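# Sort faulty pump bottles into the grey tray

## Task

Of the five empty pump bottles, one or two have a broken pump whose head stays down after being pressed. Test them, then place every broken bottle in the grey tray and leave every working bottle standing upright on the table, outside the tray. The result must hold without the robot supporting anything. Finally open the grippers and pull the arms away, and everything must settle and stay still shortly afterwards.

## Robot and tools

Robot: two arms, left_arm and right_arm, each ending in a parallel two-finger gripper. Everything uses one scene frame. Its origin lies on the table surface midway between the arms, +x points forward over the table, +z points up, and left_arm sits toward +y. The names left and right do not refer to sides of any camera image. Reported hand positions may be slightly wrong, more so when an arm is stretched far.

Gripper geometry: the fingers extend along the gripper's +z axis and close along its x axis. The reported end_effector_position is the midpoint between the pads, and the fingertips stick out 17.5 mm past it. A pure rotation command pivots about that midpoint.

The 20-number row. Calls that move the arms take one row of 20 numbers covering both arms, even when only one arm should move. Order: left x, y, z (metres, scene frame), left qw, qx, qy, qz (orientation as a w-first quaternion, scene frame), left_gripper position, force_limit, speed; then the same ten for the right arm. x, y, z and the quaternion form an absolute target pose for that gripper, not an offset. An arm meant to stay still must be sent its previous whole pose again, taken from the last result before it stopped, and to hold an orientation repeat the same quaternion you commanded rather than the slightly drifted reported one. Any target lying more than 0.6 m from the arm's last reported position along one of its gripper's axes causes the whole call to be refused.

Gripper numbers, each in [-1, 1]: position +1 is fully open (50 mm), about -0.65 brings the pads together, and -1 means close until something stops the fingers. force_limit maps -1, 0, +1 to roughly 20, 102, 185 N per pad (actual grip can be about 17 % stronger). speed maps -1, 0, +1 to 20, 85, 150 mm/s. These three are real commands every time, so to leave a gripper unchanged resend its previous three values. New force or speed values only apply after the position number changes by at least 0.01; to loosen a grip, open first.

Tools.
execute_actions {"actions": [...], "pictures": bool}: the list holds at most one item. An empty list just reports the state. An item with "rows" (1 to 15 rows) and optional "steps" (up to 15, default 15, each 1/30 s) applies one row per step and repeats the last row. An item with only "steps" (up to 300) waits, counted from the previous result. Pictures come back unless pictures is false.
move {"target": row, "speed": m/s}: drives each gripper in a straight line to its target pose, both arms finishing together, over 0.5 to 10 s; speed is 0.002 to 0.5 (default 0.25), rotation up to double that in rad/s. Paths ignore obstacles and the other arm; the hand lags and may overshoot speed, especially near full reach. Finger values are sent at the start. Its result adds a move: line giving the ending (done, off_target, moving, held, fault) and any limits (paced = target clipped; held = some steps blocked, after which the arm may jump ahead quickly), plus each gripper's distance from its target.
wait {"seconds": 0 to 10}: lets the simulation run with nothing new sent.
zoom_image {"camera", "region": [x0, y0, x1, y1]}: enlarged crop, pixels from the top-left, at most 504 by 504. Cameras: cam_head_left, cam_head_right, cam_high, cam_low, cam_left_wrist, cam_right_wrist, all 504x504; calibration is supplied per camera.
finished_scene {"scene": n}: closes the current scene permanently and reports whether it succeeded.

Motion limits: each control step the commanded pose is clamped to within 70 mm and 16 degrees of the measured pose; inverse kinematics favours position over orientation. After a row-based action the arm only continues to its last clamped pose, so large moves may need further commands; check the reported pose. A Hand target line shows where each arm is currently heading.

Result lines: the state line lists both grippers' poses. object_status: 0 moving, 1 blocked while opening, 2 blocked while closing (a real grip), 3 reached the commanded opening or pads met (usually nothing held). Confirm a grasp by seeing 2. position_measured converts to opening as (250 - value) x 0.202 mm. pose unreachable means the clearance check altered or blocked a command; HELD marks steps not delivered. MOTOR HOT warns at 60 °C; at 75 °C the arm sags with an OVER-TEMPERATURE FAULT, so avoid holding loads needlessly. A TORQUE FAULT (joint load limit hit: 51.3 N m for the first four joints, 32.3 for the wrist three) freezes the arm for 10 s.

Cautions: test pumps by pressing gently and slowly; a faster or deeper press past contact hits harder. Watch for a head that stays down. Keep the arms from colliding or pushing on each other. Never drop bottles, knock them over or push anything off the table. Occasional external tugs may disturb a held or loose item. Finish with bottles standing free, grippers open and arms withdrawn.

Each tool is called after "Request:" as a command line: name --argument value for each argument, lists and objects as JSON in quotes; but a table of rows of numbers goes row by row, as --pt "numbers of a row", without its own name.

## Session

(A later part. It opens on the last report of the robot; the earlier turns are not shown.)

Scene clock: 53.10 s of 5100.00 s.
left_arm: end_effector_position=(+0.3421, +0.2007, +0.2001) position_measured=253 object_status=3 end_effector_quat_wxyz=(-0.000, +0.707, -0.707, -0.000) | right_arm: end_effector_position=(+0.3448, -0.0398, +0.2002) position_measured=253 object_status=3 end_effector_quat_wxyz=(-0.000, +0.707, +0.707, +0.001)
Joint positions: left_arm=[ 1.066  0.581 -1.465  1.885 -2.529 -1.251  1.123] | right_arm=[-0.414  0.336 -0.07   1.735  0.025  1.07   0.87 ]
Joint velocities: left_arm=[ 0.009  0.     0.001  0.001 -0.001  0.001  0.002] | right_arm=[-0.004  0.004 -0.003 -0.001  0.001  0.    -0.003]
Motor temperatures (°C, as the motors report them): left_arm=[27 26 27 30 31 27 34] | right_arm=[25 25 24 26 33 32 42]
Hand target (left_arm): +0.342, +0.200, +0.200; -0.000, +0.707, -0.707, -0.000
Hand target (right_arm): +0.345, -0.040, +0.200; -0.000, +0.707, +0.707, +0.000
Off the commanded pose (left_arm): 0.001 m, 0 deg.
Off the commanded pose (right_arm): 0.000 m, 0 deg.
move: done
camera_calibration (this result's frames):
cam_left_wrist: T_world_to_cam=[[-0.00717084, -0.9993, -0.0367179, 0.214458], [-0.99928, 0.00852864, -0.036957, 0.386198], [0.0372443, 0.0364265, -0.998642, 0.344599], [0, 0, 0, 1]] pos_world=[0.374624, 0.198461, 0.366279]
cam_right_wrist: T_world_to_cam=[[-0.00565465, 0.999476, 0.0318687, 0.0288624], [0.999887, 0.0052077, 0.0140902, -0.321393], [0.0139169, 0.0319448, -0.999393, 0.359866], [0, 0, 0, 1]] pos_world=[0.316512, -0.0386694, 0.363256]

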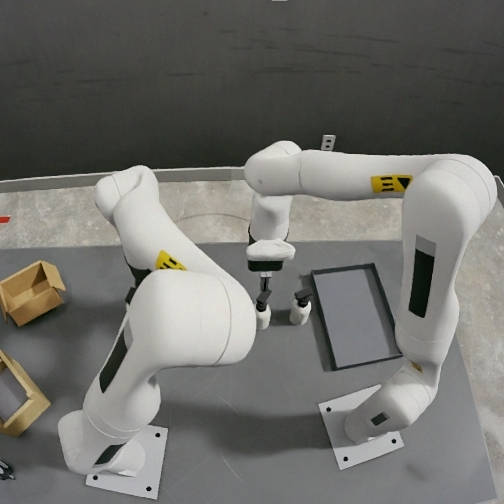

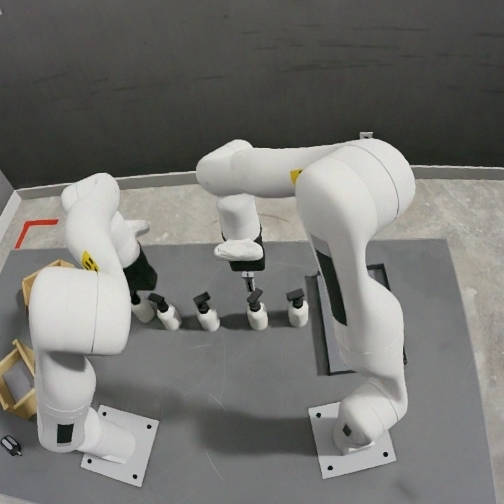

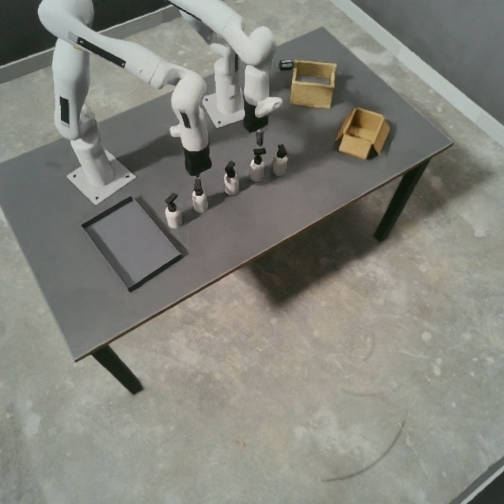

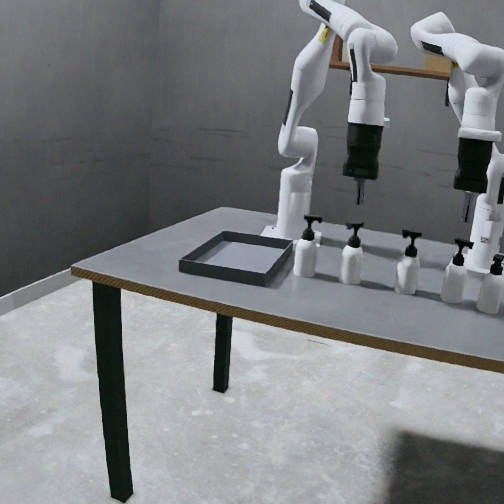

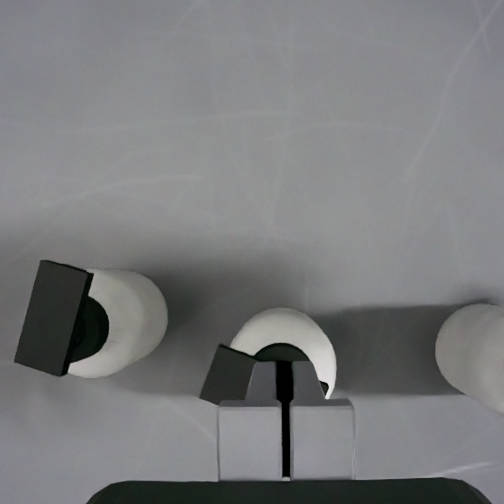

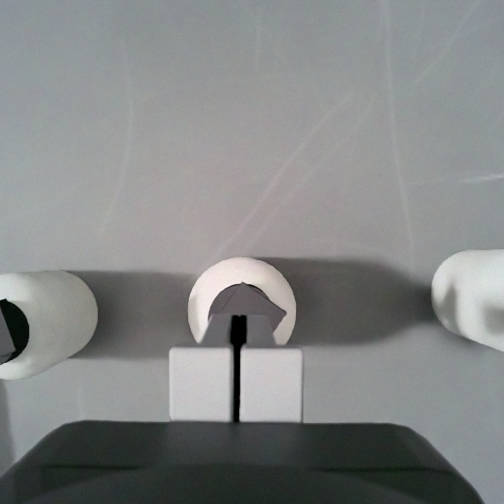

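Request:
move --target '[0.342,0.2,0.166,0,0.707,-0.707,0,-1,0,1, 0.339,-0.038,0.166,0,0.707,0.707,0,-1,0,1]' --speed 0.1

Request:
move --target '[0.342,0.2,0.141,0,0.707,-0.707,0,-1,0,1, 0.339,-0.038,0.141,0,0.707,0.707,0,-1,0,1]' --speed 0.04

Request:
zoom_image --camera "cam_low" --region '[260, 150, 504, 320]'

Request:
move --target '[0.342,0.2,0.22,0,0.707,-0.707,0,-1,0,1, 0.339,-0.038,0.22,0,0.707,0.707,0,-1,0,1]' --speed 0.15

Request:
zoom_image --camera "cam_low" --region '[260, 150, 504, 320]'

Scene clock: 67.77 s of 5100.00 s.
left_arm: end_effector_position=(+0.3419, +0.1999, +0.1662) position_measured=253 object_status=3 end_effector_quat_wxyz=(+0.000, +0.707, -0.707, +0.000) | right_arm: end_effector_position=(+0.3391, -0.0379, +0.1661) position_measured=253 object_status=3 end_effector_quat_wxyz=(-0.000, +0.707, +0.707, +0.000)
Joint positions: left_arm=[ 1.023  0.623 -1.406  1.948 -2.467 -1.172  1.07 ] | right_arm=[-0.425  0.373 -0.073  1.806  0.032  0.964  0.852]
Joint velocities: left_arm=[-0.005  0.002  0.002  0.001  0.001  0.003 -0.001] | right_arm=[-0.001  0.004 -0.     0.002  0.001 -0.003 -0.001]
Motor temperatures (°C, as the motors report them): left_arm=[27 26 27 30 31 27 34] | right_arm=[25 25 24 26 33 32 42]
Hand target (left_arm): +0.342, +0.200, +0.166; -0.000, +0.707, -0.707, -0.000
Hand target (right_arm): +0.339, -0.038, +0.166; -0.000, +0.707, +0.707, +0.000
Off the commanded pose (left_arm): 0.000 m, 0 deg.
Off the commanded pose (right_arm): 0.000 m, 0 deg.
After step 90, 10.87 s passed at rest.
move: done
camera_calibration (this result's frames):
cam_left_wrist: T_world_to_cam=[[-0.00849285, -0.999323, -0.0358107, 0.212692], [-0.999279, 0.0098065, -0.0366685, 0.384401], [0.0369948, 0.0354735, -0.998686, 0.311062], [0, 0, 0, 1]] pos_world=[0.374422, 0.197744, 0.332365]
cam_right_wrist: T_world_to_cam=[[-0.00626682, 0.999504, 0.0308469, 0.0284077], [0.999886, 0.0058404, 0.0138944, -0.315169], [0.0137074, 0.0309305, -0.999428, 0.325759], [0, 0, 0, 1]] pos_world=[0.310846, -0.0366288, 0.329075]

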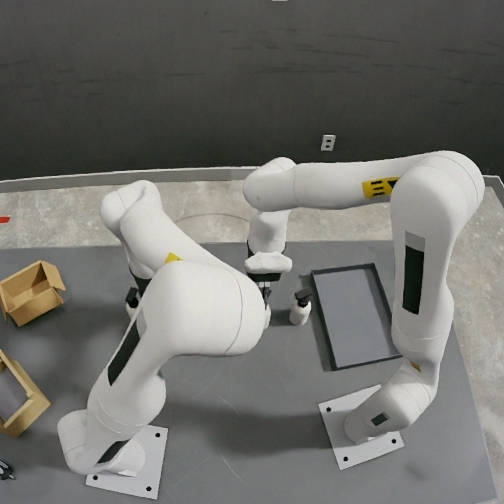

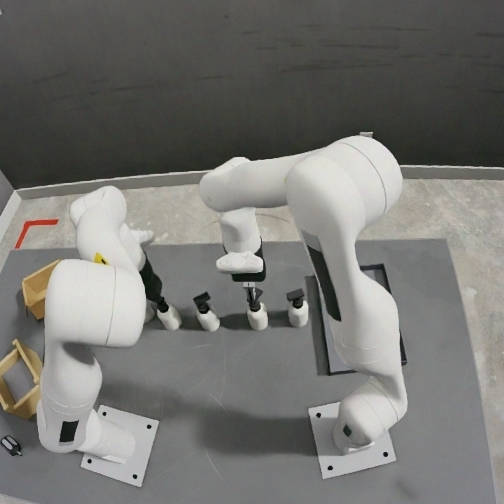

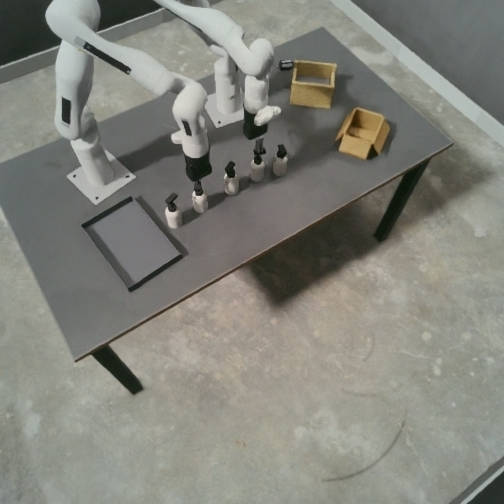

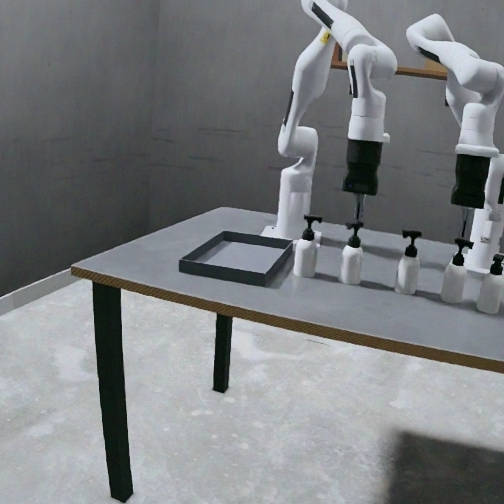

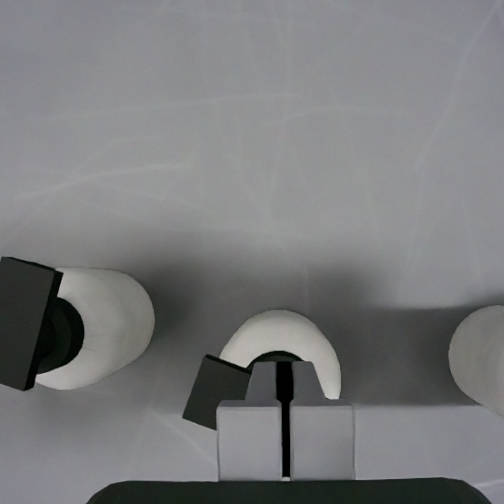

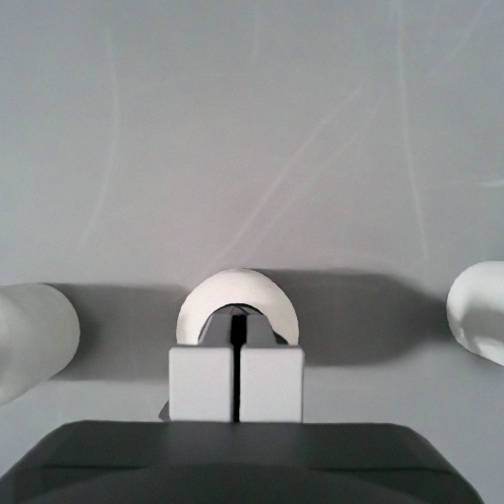

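Scene clock: 68.67 s of 5100.00 s.
left_arm: end_effector_position=(+0.3424, +0.1999, +0.1417) position_measured=253 object_status=3 end_effector_quat_wxyz=(-0.000, +0.707, -0.707, +0.001) | right_arm: end_effector_position=(+0.3402, -0.0369, +0.1440) position_measured=253 object_status=3 end_effector_quat_wxyz=(+0.000, +0.707, +0.707, +0.003)
Joint positions: left_arm=[ 0.988  0.656 -1.359  1.989 -2.414 -1.116  1.026] | right_arm=[-0.426  0.404 -0.072  1.843  0.036  0.89   0.847]
Joint velocities: left_arm=[-0.003 -0.001  0.001  0.001  0.004  0.001 -0.004] | right_arm=[-0.    -0.001 -0.     0.003  0.    -0.003 -0.   ]
Motor temperatures (°C, as the motors report them): left_arm=[27 26 27 30 31 27 34] | right_arm=[25 25 24 26 33 32 42]
Hand target (left_arm): +0.342, +0.200, +0.141; -0.000, +0.707, -0.707, -0.000
Hand target (right_arm): +0.339, -0.038, +0.141; -0.000, +0.707, +0.707, -0.000
Off the commanded pose (left_arm): 0.001 m, 0 deg.
Off the commanded pose (right_arm): 0.003 m, 0 deg.
move: done
camera_calibration (this result's frames):
cam_left_wrist: T_world_to_cam=[[-0.00839767, -0.999345, -0.0352096, 0.211696], [-0.999236, 0.00973023, -0.0378475, 0.384147], [0.0381653, 0.0348649, -0.998663, 0.286358], [0, 0, 0, 1]] pos_world=[0.374702, 0.197835, 0.307968]
cam_right_wrist: T_world_to_cam=[[-0.0063142, 0.999378, 0.0347, 0.0275355], [0.999807, 0.00566379, 0.0188102, -0.316659], [0.0186019, 0.0348121, -0.999221, 0.302106], [0, 0, 0, 1]] pos_world=[0.311152, -0.0362418, 0.306872]

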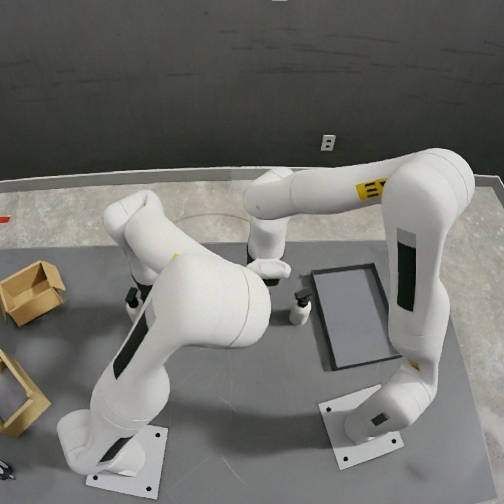

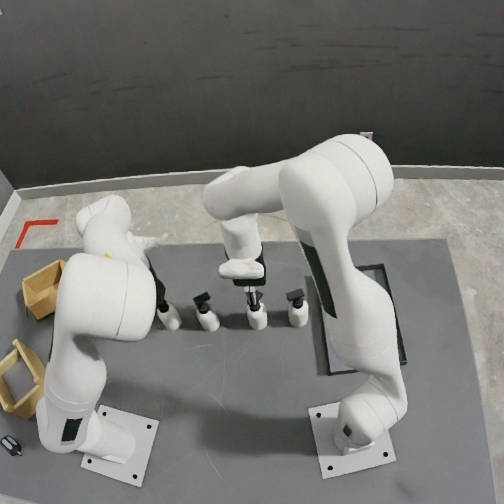

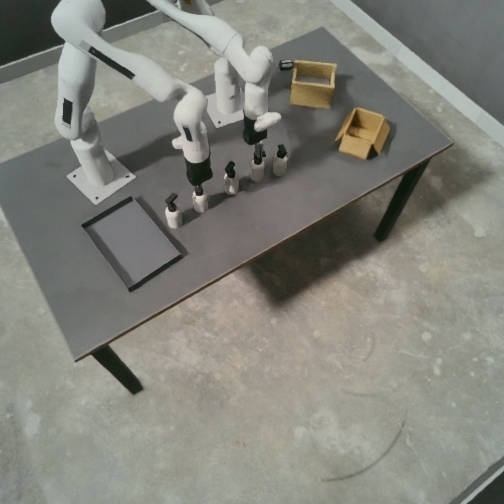

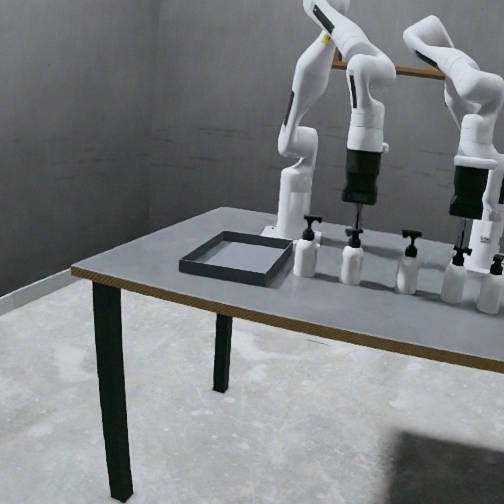

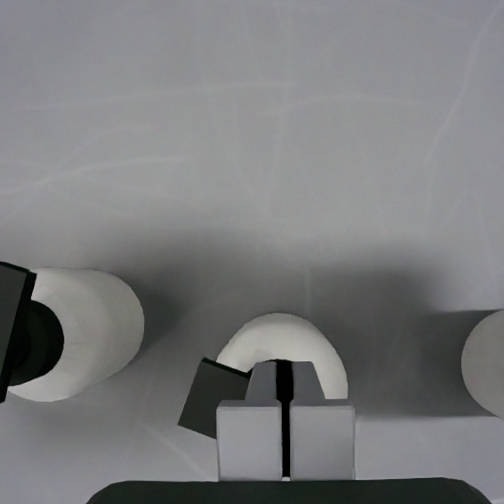

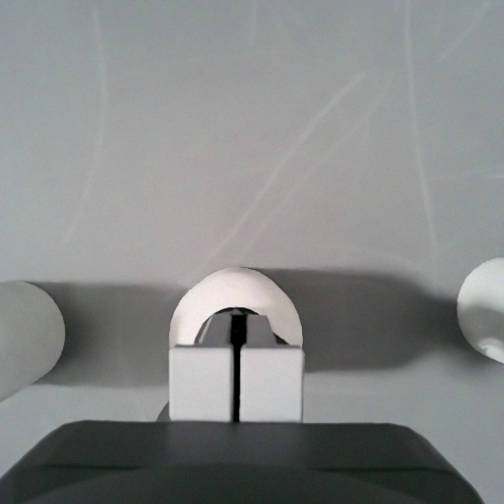

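Region (260, 150, 504, 320) of cam_low's 504x504 image, scaled by 2.066, with more detail than that image has; it fills the top 351 rows of this view, and the rest is white.

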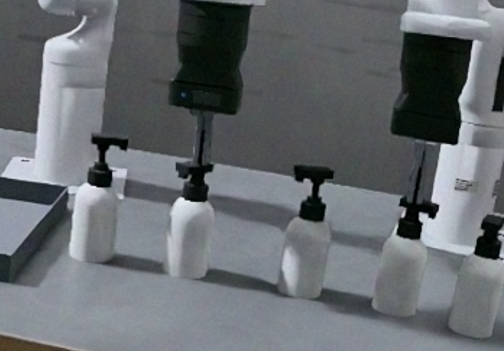

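Scene clock: 69.63 s of 5100.00 s.
left_arm: end_effector_position=(+0.3422, +0.2000, +0.2198) position_measured=253 object_status=3 end_effector_quat_wxyz=(-0.000, +0.707, -0.707, -0.000) | right_arm: end_effector_position=(+0.3388, -0.0382, +0.2200) position_measured=253 object_status=3 end_effector_quat_wxyz=(+0.000, +0.707, +0.707, -0.000)
Joint positions: left_arm=[ 1.089  0.556 -1.491  1.844 -2.564 -1.298  1.155] | right_arm=[-0.425  0.306 -0.072  1.708  0.024  1.128  0.858]
Joint velocities: left_arm=[ 0.005 -0.003 -0.002 -0.002 -0.    -0.001  0.001] | right_arm=[ 0.    -0.002 -0.    -0.003 -0.     0.002  0.   ]
Motor temperatures (°C, as the motors report them): left_arm=[27 26 27 30 31 27 34] | right_arm=[25 25 24 26 33 32 42]
Hand target (left_arm): +0.342, +0.200, +0.220; +0.000, +0.707, -0.707, +0.000
Hand target (right_arm): +0.339, -0.038, +0.220; +0.000, +0.707, +0.707, -0.000
Off the commanded pose (left_arm): 0.000 m, 0 deg.
Off the commanded pose (right_arm): 0.000 m, 0 deg.
move: done
camera_calibration (this result's frames):
cam_left_wrist: T_world_to_cam=[[-0.00766644, -0.999317, -0.0361467, 0.214571], [-0.999294, 0.00898605, -0.0364873, 0.38685], [0.0367872, 0.0358415, -0.99868, 0.364624], [0, 0, 0, 1]] pos_world=[0.374809, 0.19788, 0.386014]
cam_right_wrist: T_world_to_cam=[[-0.00573791, 0.999519, 0.0304616, 0.0269876], [0.999891, 0.00531997, 0.0137837, -0.315544], [0.013615, 0.0305373, -0.999441, 0.379708], [0, 0, 0, 1]] pos_world=[0.310494, -0.0368912, 0.383023]

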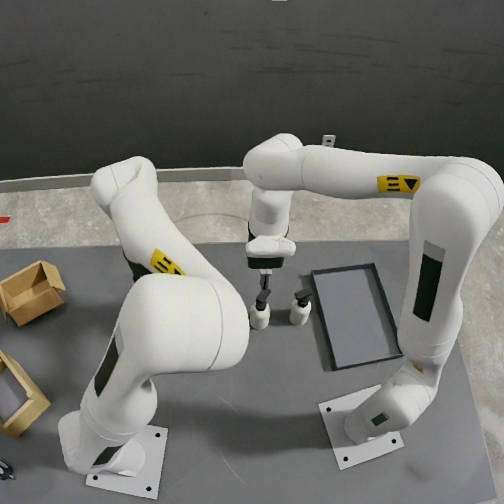

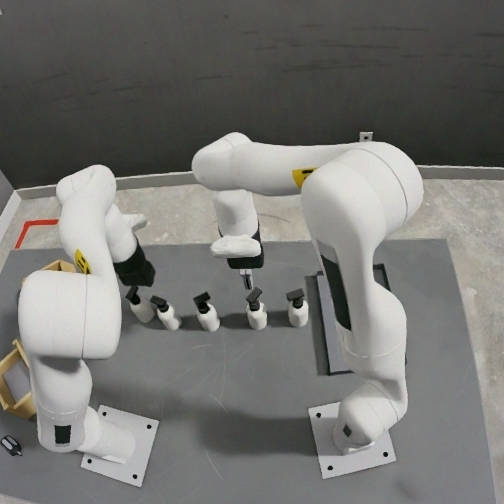

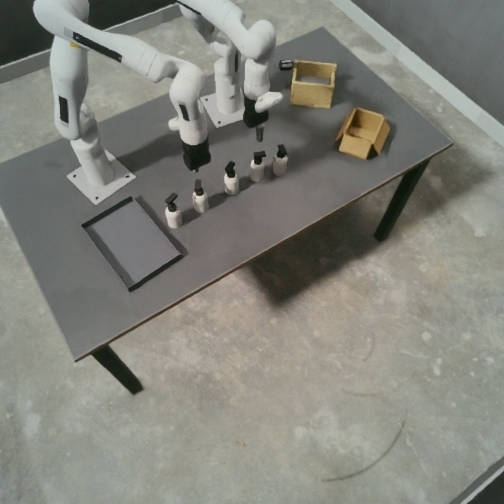

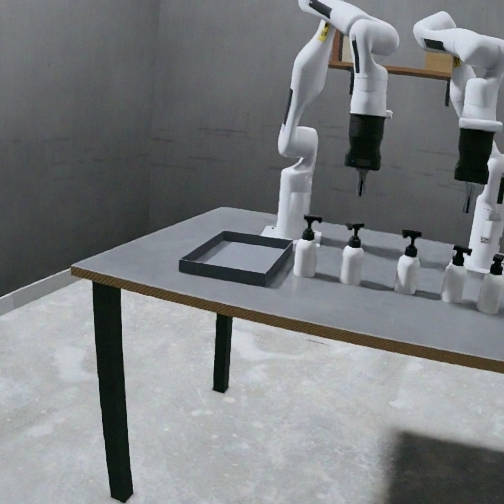

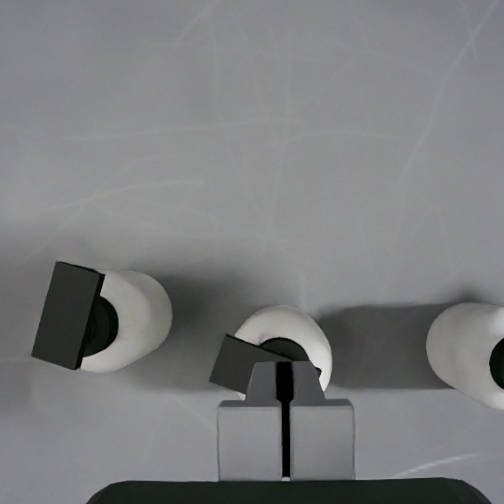

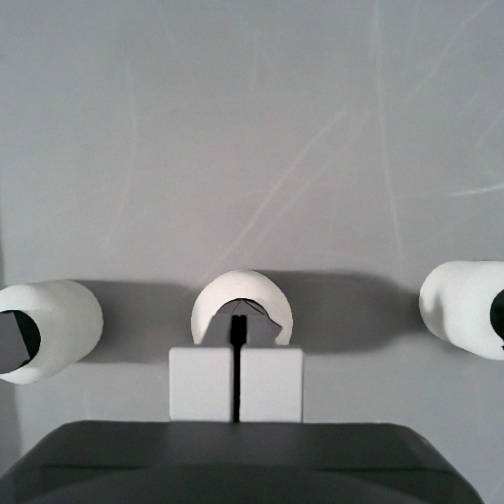

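Region (260, 150, 504, 320) of cam_low's 504x504 image, scaled by 2.066, with more detail than that image has; it fills the top 351 rows of this view, and the rest is white.

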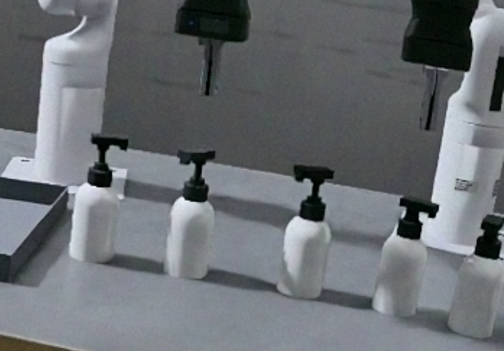

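Request:
move --target '[0.362,0.288,0.2,0,0.602,-0.799,0,1,-0.5,1, 0.33,-0.06,0.26,0,0.182,0.983,0,1,-0.5,1]' --speed 0.2

Scene clock: 91.63 s of 5100.00 s.
left_arm: end_effector_position=(+0.3618, +0.2874, +0.1999) position_measured=3 object_status=3 end_effector_quat_wxyz=(-0.000, -0.601, +0.799, -0.000) | right_arm: end_effector_position=(+0.3298, -0.0600, +0.2600) position_measured=3 object_status=3 end_effector_quat_wxyz=(+0.000, +0.182, +0.983, -0.000)
Joint positions: left_arm=[ 0.742  0.507 -1.326  1.868 -2.61  -1.195  0.674] | right_arm=[-0.292  0.238 -0.291  1.673  0.072  1.241  1.969]
Joint velocities: left_arm=[-0.007  0.001 -0.001  0.001  0.002  0.    -0.004] | right_arm=[ 0.002 -0.001  0.001  0.001  0.     0.001  0.007]
Motor temperatures (°C, as the motors report them): left_arm=[27 27 27 30 31 27 34] | right_arm=[25 25 24 26 33 32 42]
Hand target (left_arm): +0.362, +0.288, +0.200; -0.001, -0.602, +0.799, -0.000
Hand target (right_arm): +0.330, -0.060, +0.260; +0.000, +0.182, +0.983, +0.000
Off the commanded pose (left_arm): 0.001 m, 0 deg.
Off the commanded pose (right_arm): 0.000 m, 0 deg.
After step 90, 15.63 s passed at rest.
move: done
camera_calibration (this result's frames):
cam_left_wrist: T_world_to_cam=[[-0.283999, -0.958184, -0.0350333, 0.389253], [-0.957783, 0.285203, -0.0361969, 0.310468], [0.0446749, 0.0232744, -0.99873, 0.341685], [0, 0, 0, 1]] pos_world=[0.392644, 0.276477, 0.366126]
cam_right_wrist: T_world_to_cam=[[-0.935301, 0.352527, 0.0306168, 0.315187], [0.353054, 0.935501, 0.0137885, -0.0378821], [-0.0237812, 0.0237058, -0.999436, 0.432359], [0, 0, 0, 1]] pos_world=[0.318451, -0.0859225, 0.422988]

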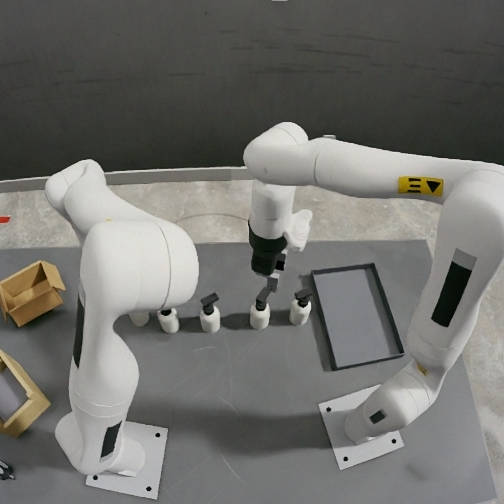

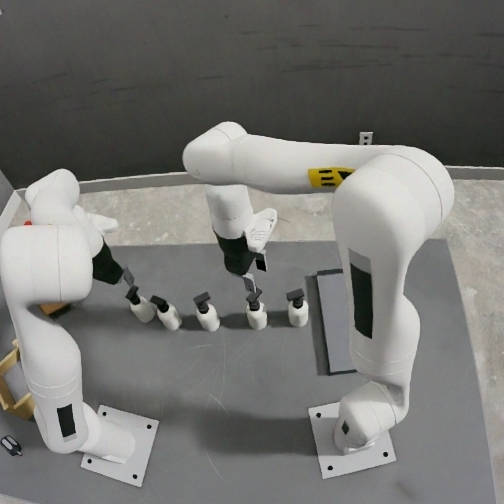

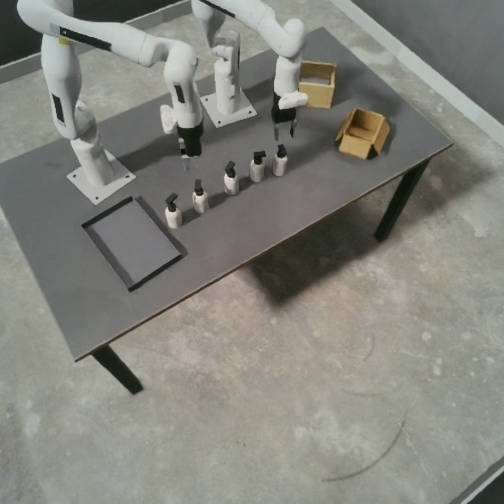

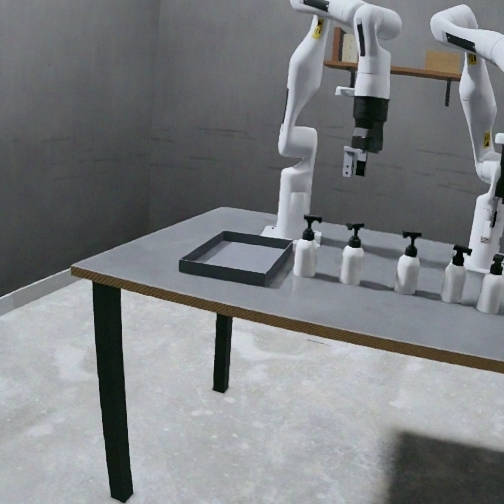

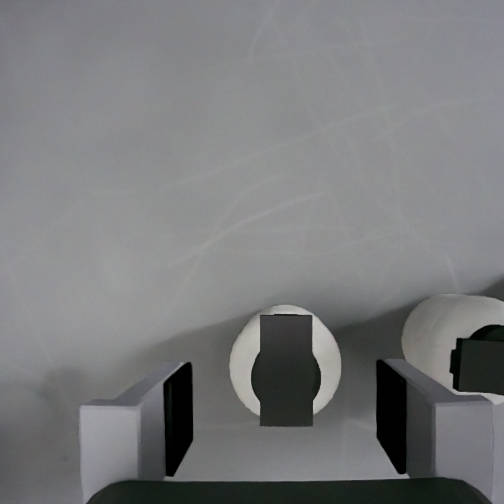

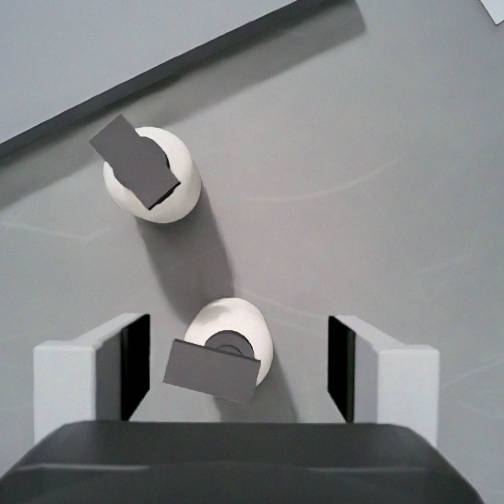

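Request:
move --target '[0.362,0.288,0.111,0,0.602,-0.799,0,1,-0.5,1, 0.33,-0.06,0.26,0,0.182,0.983,0,1,-0.5,1]' --speed 0.12

Request:
zoom_image --camera "cam_low" --region '[300, 150, 504, 320]'

Scene clock: 99.07 s of 5100.00 s.
left_arm: end_effector_position=(+0.3618, +0.2879, +0.1112) position_measured=3 object_status=3 end_effector_quat_wxyz=(+0.000, -0.602, +0.799, -0.000) | right_arm: end_effector_position=(+0.3300, -0.0600, +0.2600) position_measured=3 object_status=3 end_effector_quat_wxyz=(+0.000, +0.182, +0.983, +0.000)
Joint positions: left_arm=[ 0.616  0.636 -1.175  2.017 -2.423 -0.984  0.51 ] | right_arm=[-0.291  0.239 -0.291  1.673  0.072  1.241  1.969]
Joint velocities: left_arm=[-0.005  0.005  0.     0.001  0.002  0.001 -0.002] | right_arm=[-0.     0.001 -0.    -0.001 -0.001 -0.    -0.   ]
Motor temperatures (°C, as the motors report them): left_arm=[27 27 27 30 31 27 34] | right_arm=[25 25 24 26 33 32 42]
Hand target (left_arm): +0.362, +0.288, +0.111; -0.000, -0.602, +0.799, +0.000
Hand target (right_arm): +0.330, -0.060, +0.260; +0.000, +0.182, +0.983, -0.000
Off the commanded pose (left_arm): 0.000 m, 0 deg.
Off the commanded pose (right_arm): 0.000 m, 0 deg.
After step 90, 3.27 s passed at rest.
move: done
camera_calibration (this result's frames):
cam_left_wrist: T_world_to_cam=[[-0.283748, -0.958228, -0.0358693, 0.386569], [-0.957819, 0.285005, -0.0368014, 0.30718], [0.045487, 0.023914, -0.998679, 0.252623], [0, 0, 0, 1]] pos_world=[0.39242, 0.276832, 0.27746]
cam_right_wrist: T_world_to_cam=[[-0.935459, 0.352104, 0.0306333, 0.31539], [0.352632, 0.93566, 0.0138135, -0.0378054], [-0.0237986, 0.0237242, -0.999435, 0.432396], [0, 0, 0, 1]] pos_world=[0.318656, -0.0859353, 0.423013]

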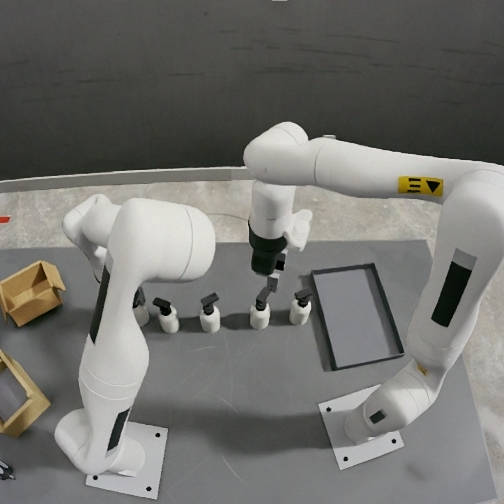

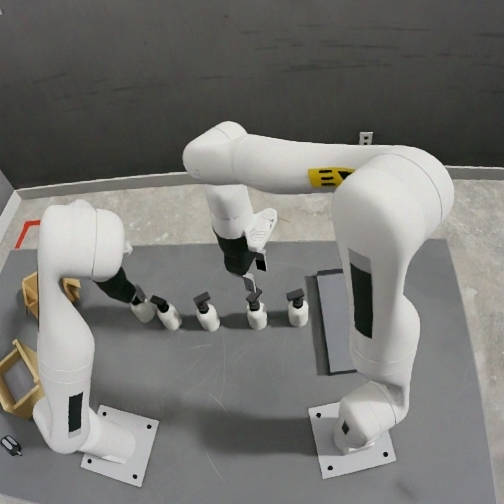

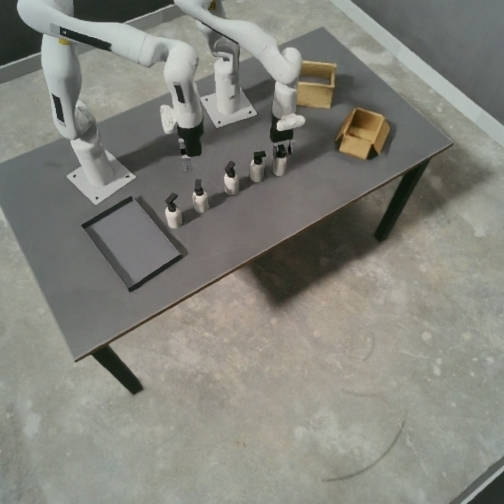

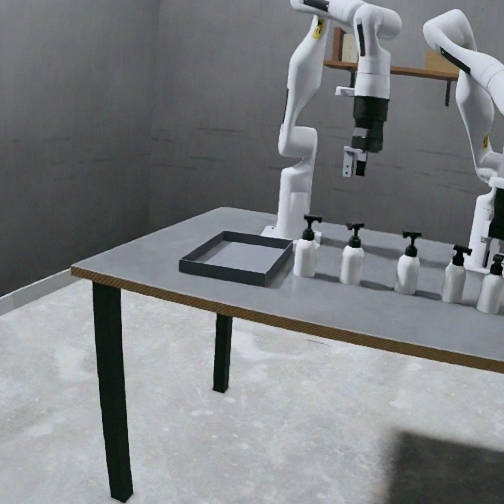

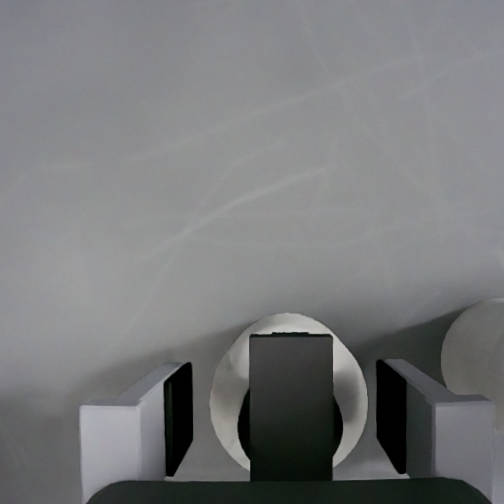

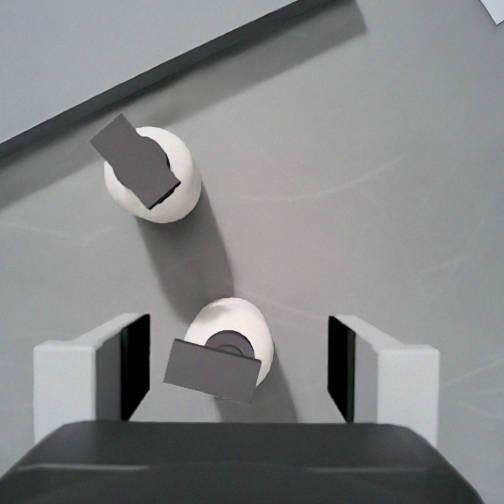

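Region (300, 150, 504, 320) of cam_low's 504x504 image, scaled by 2.471, with more detail than that image has.

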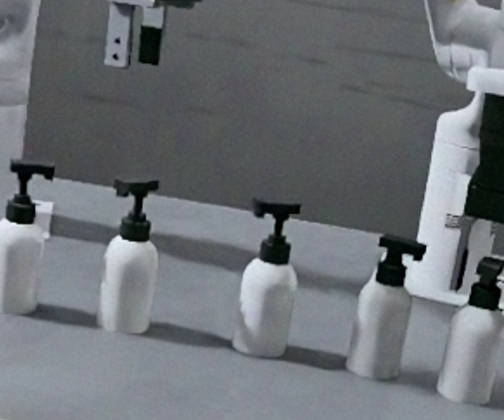

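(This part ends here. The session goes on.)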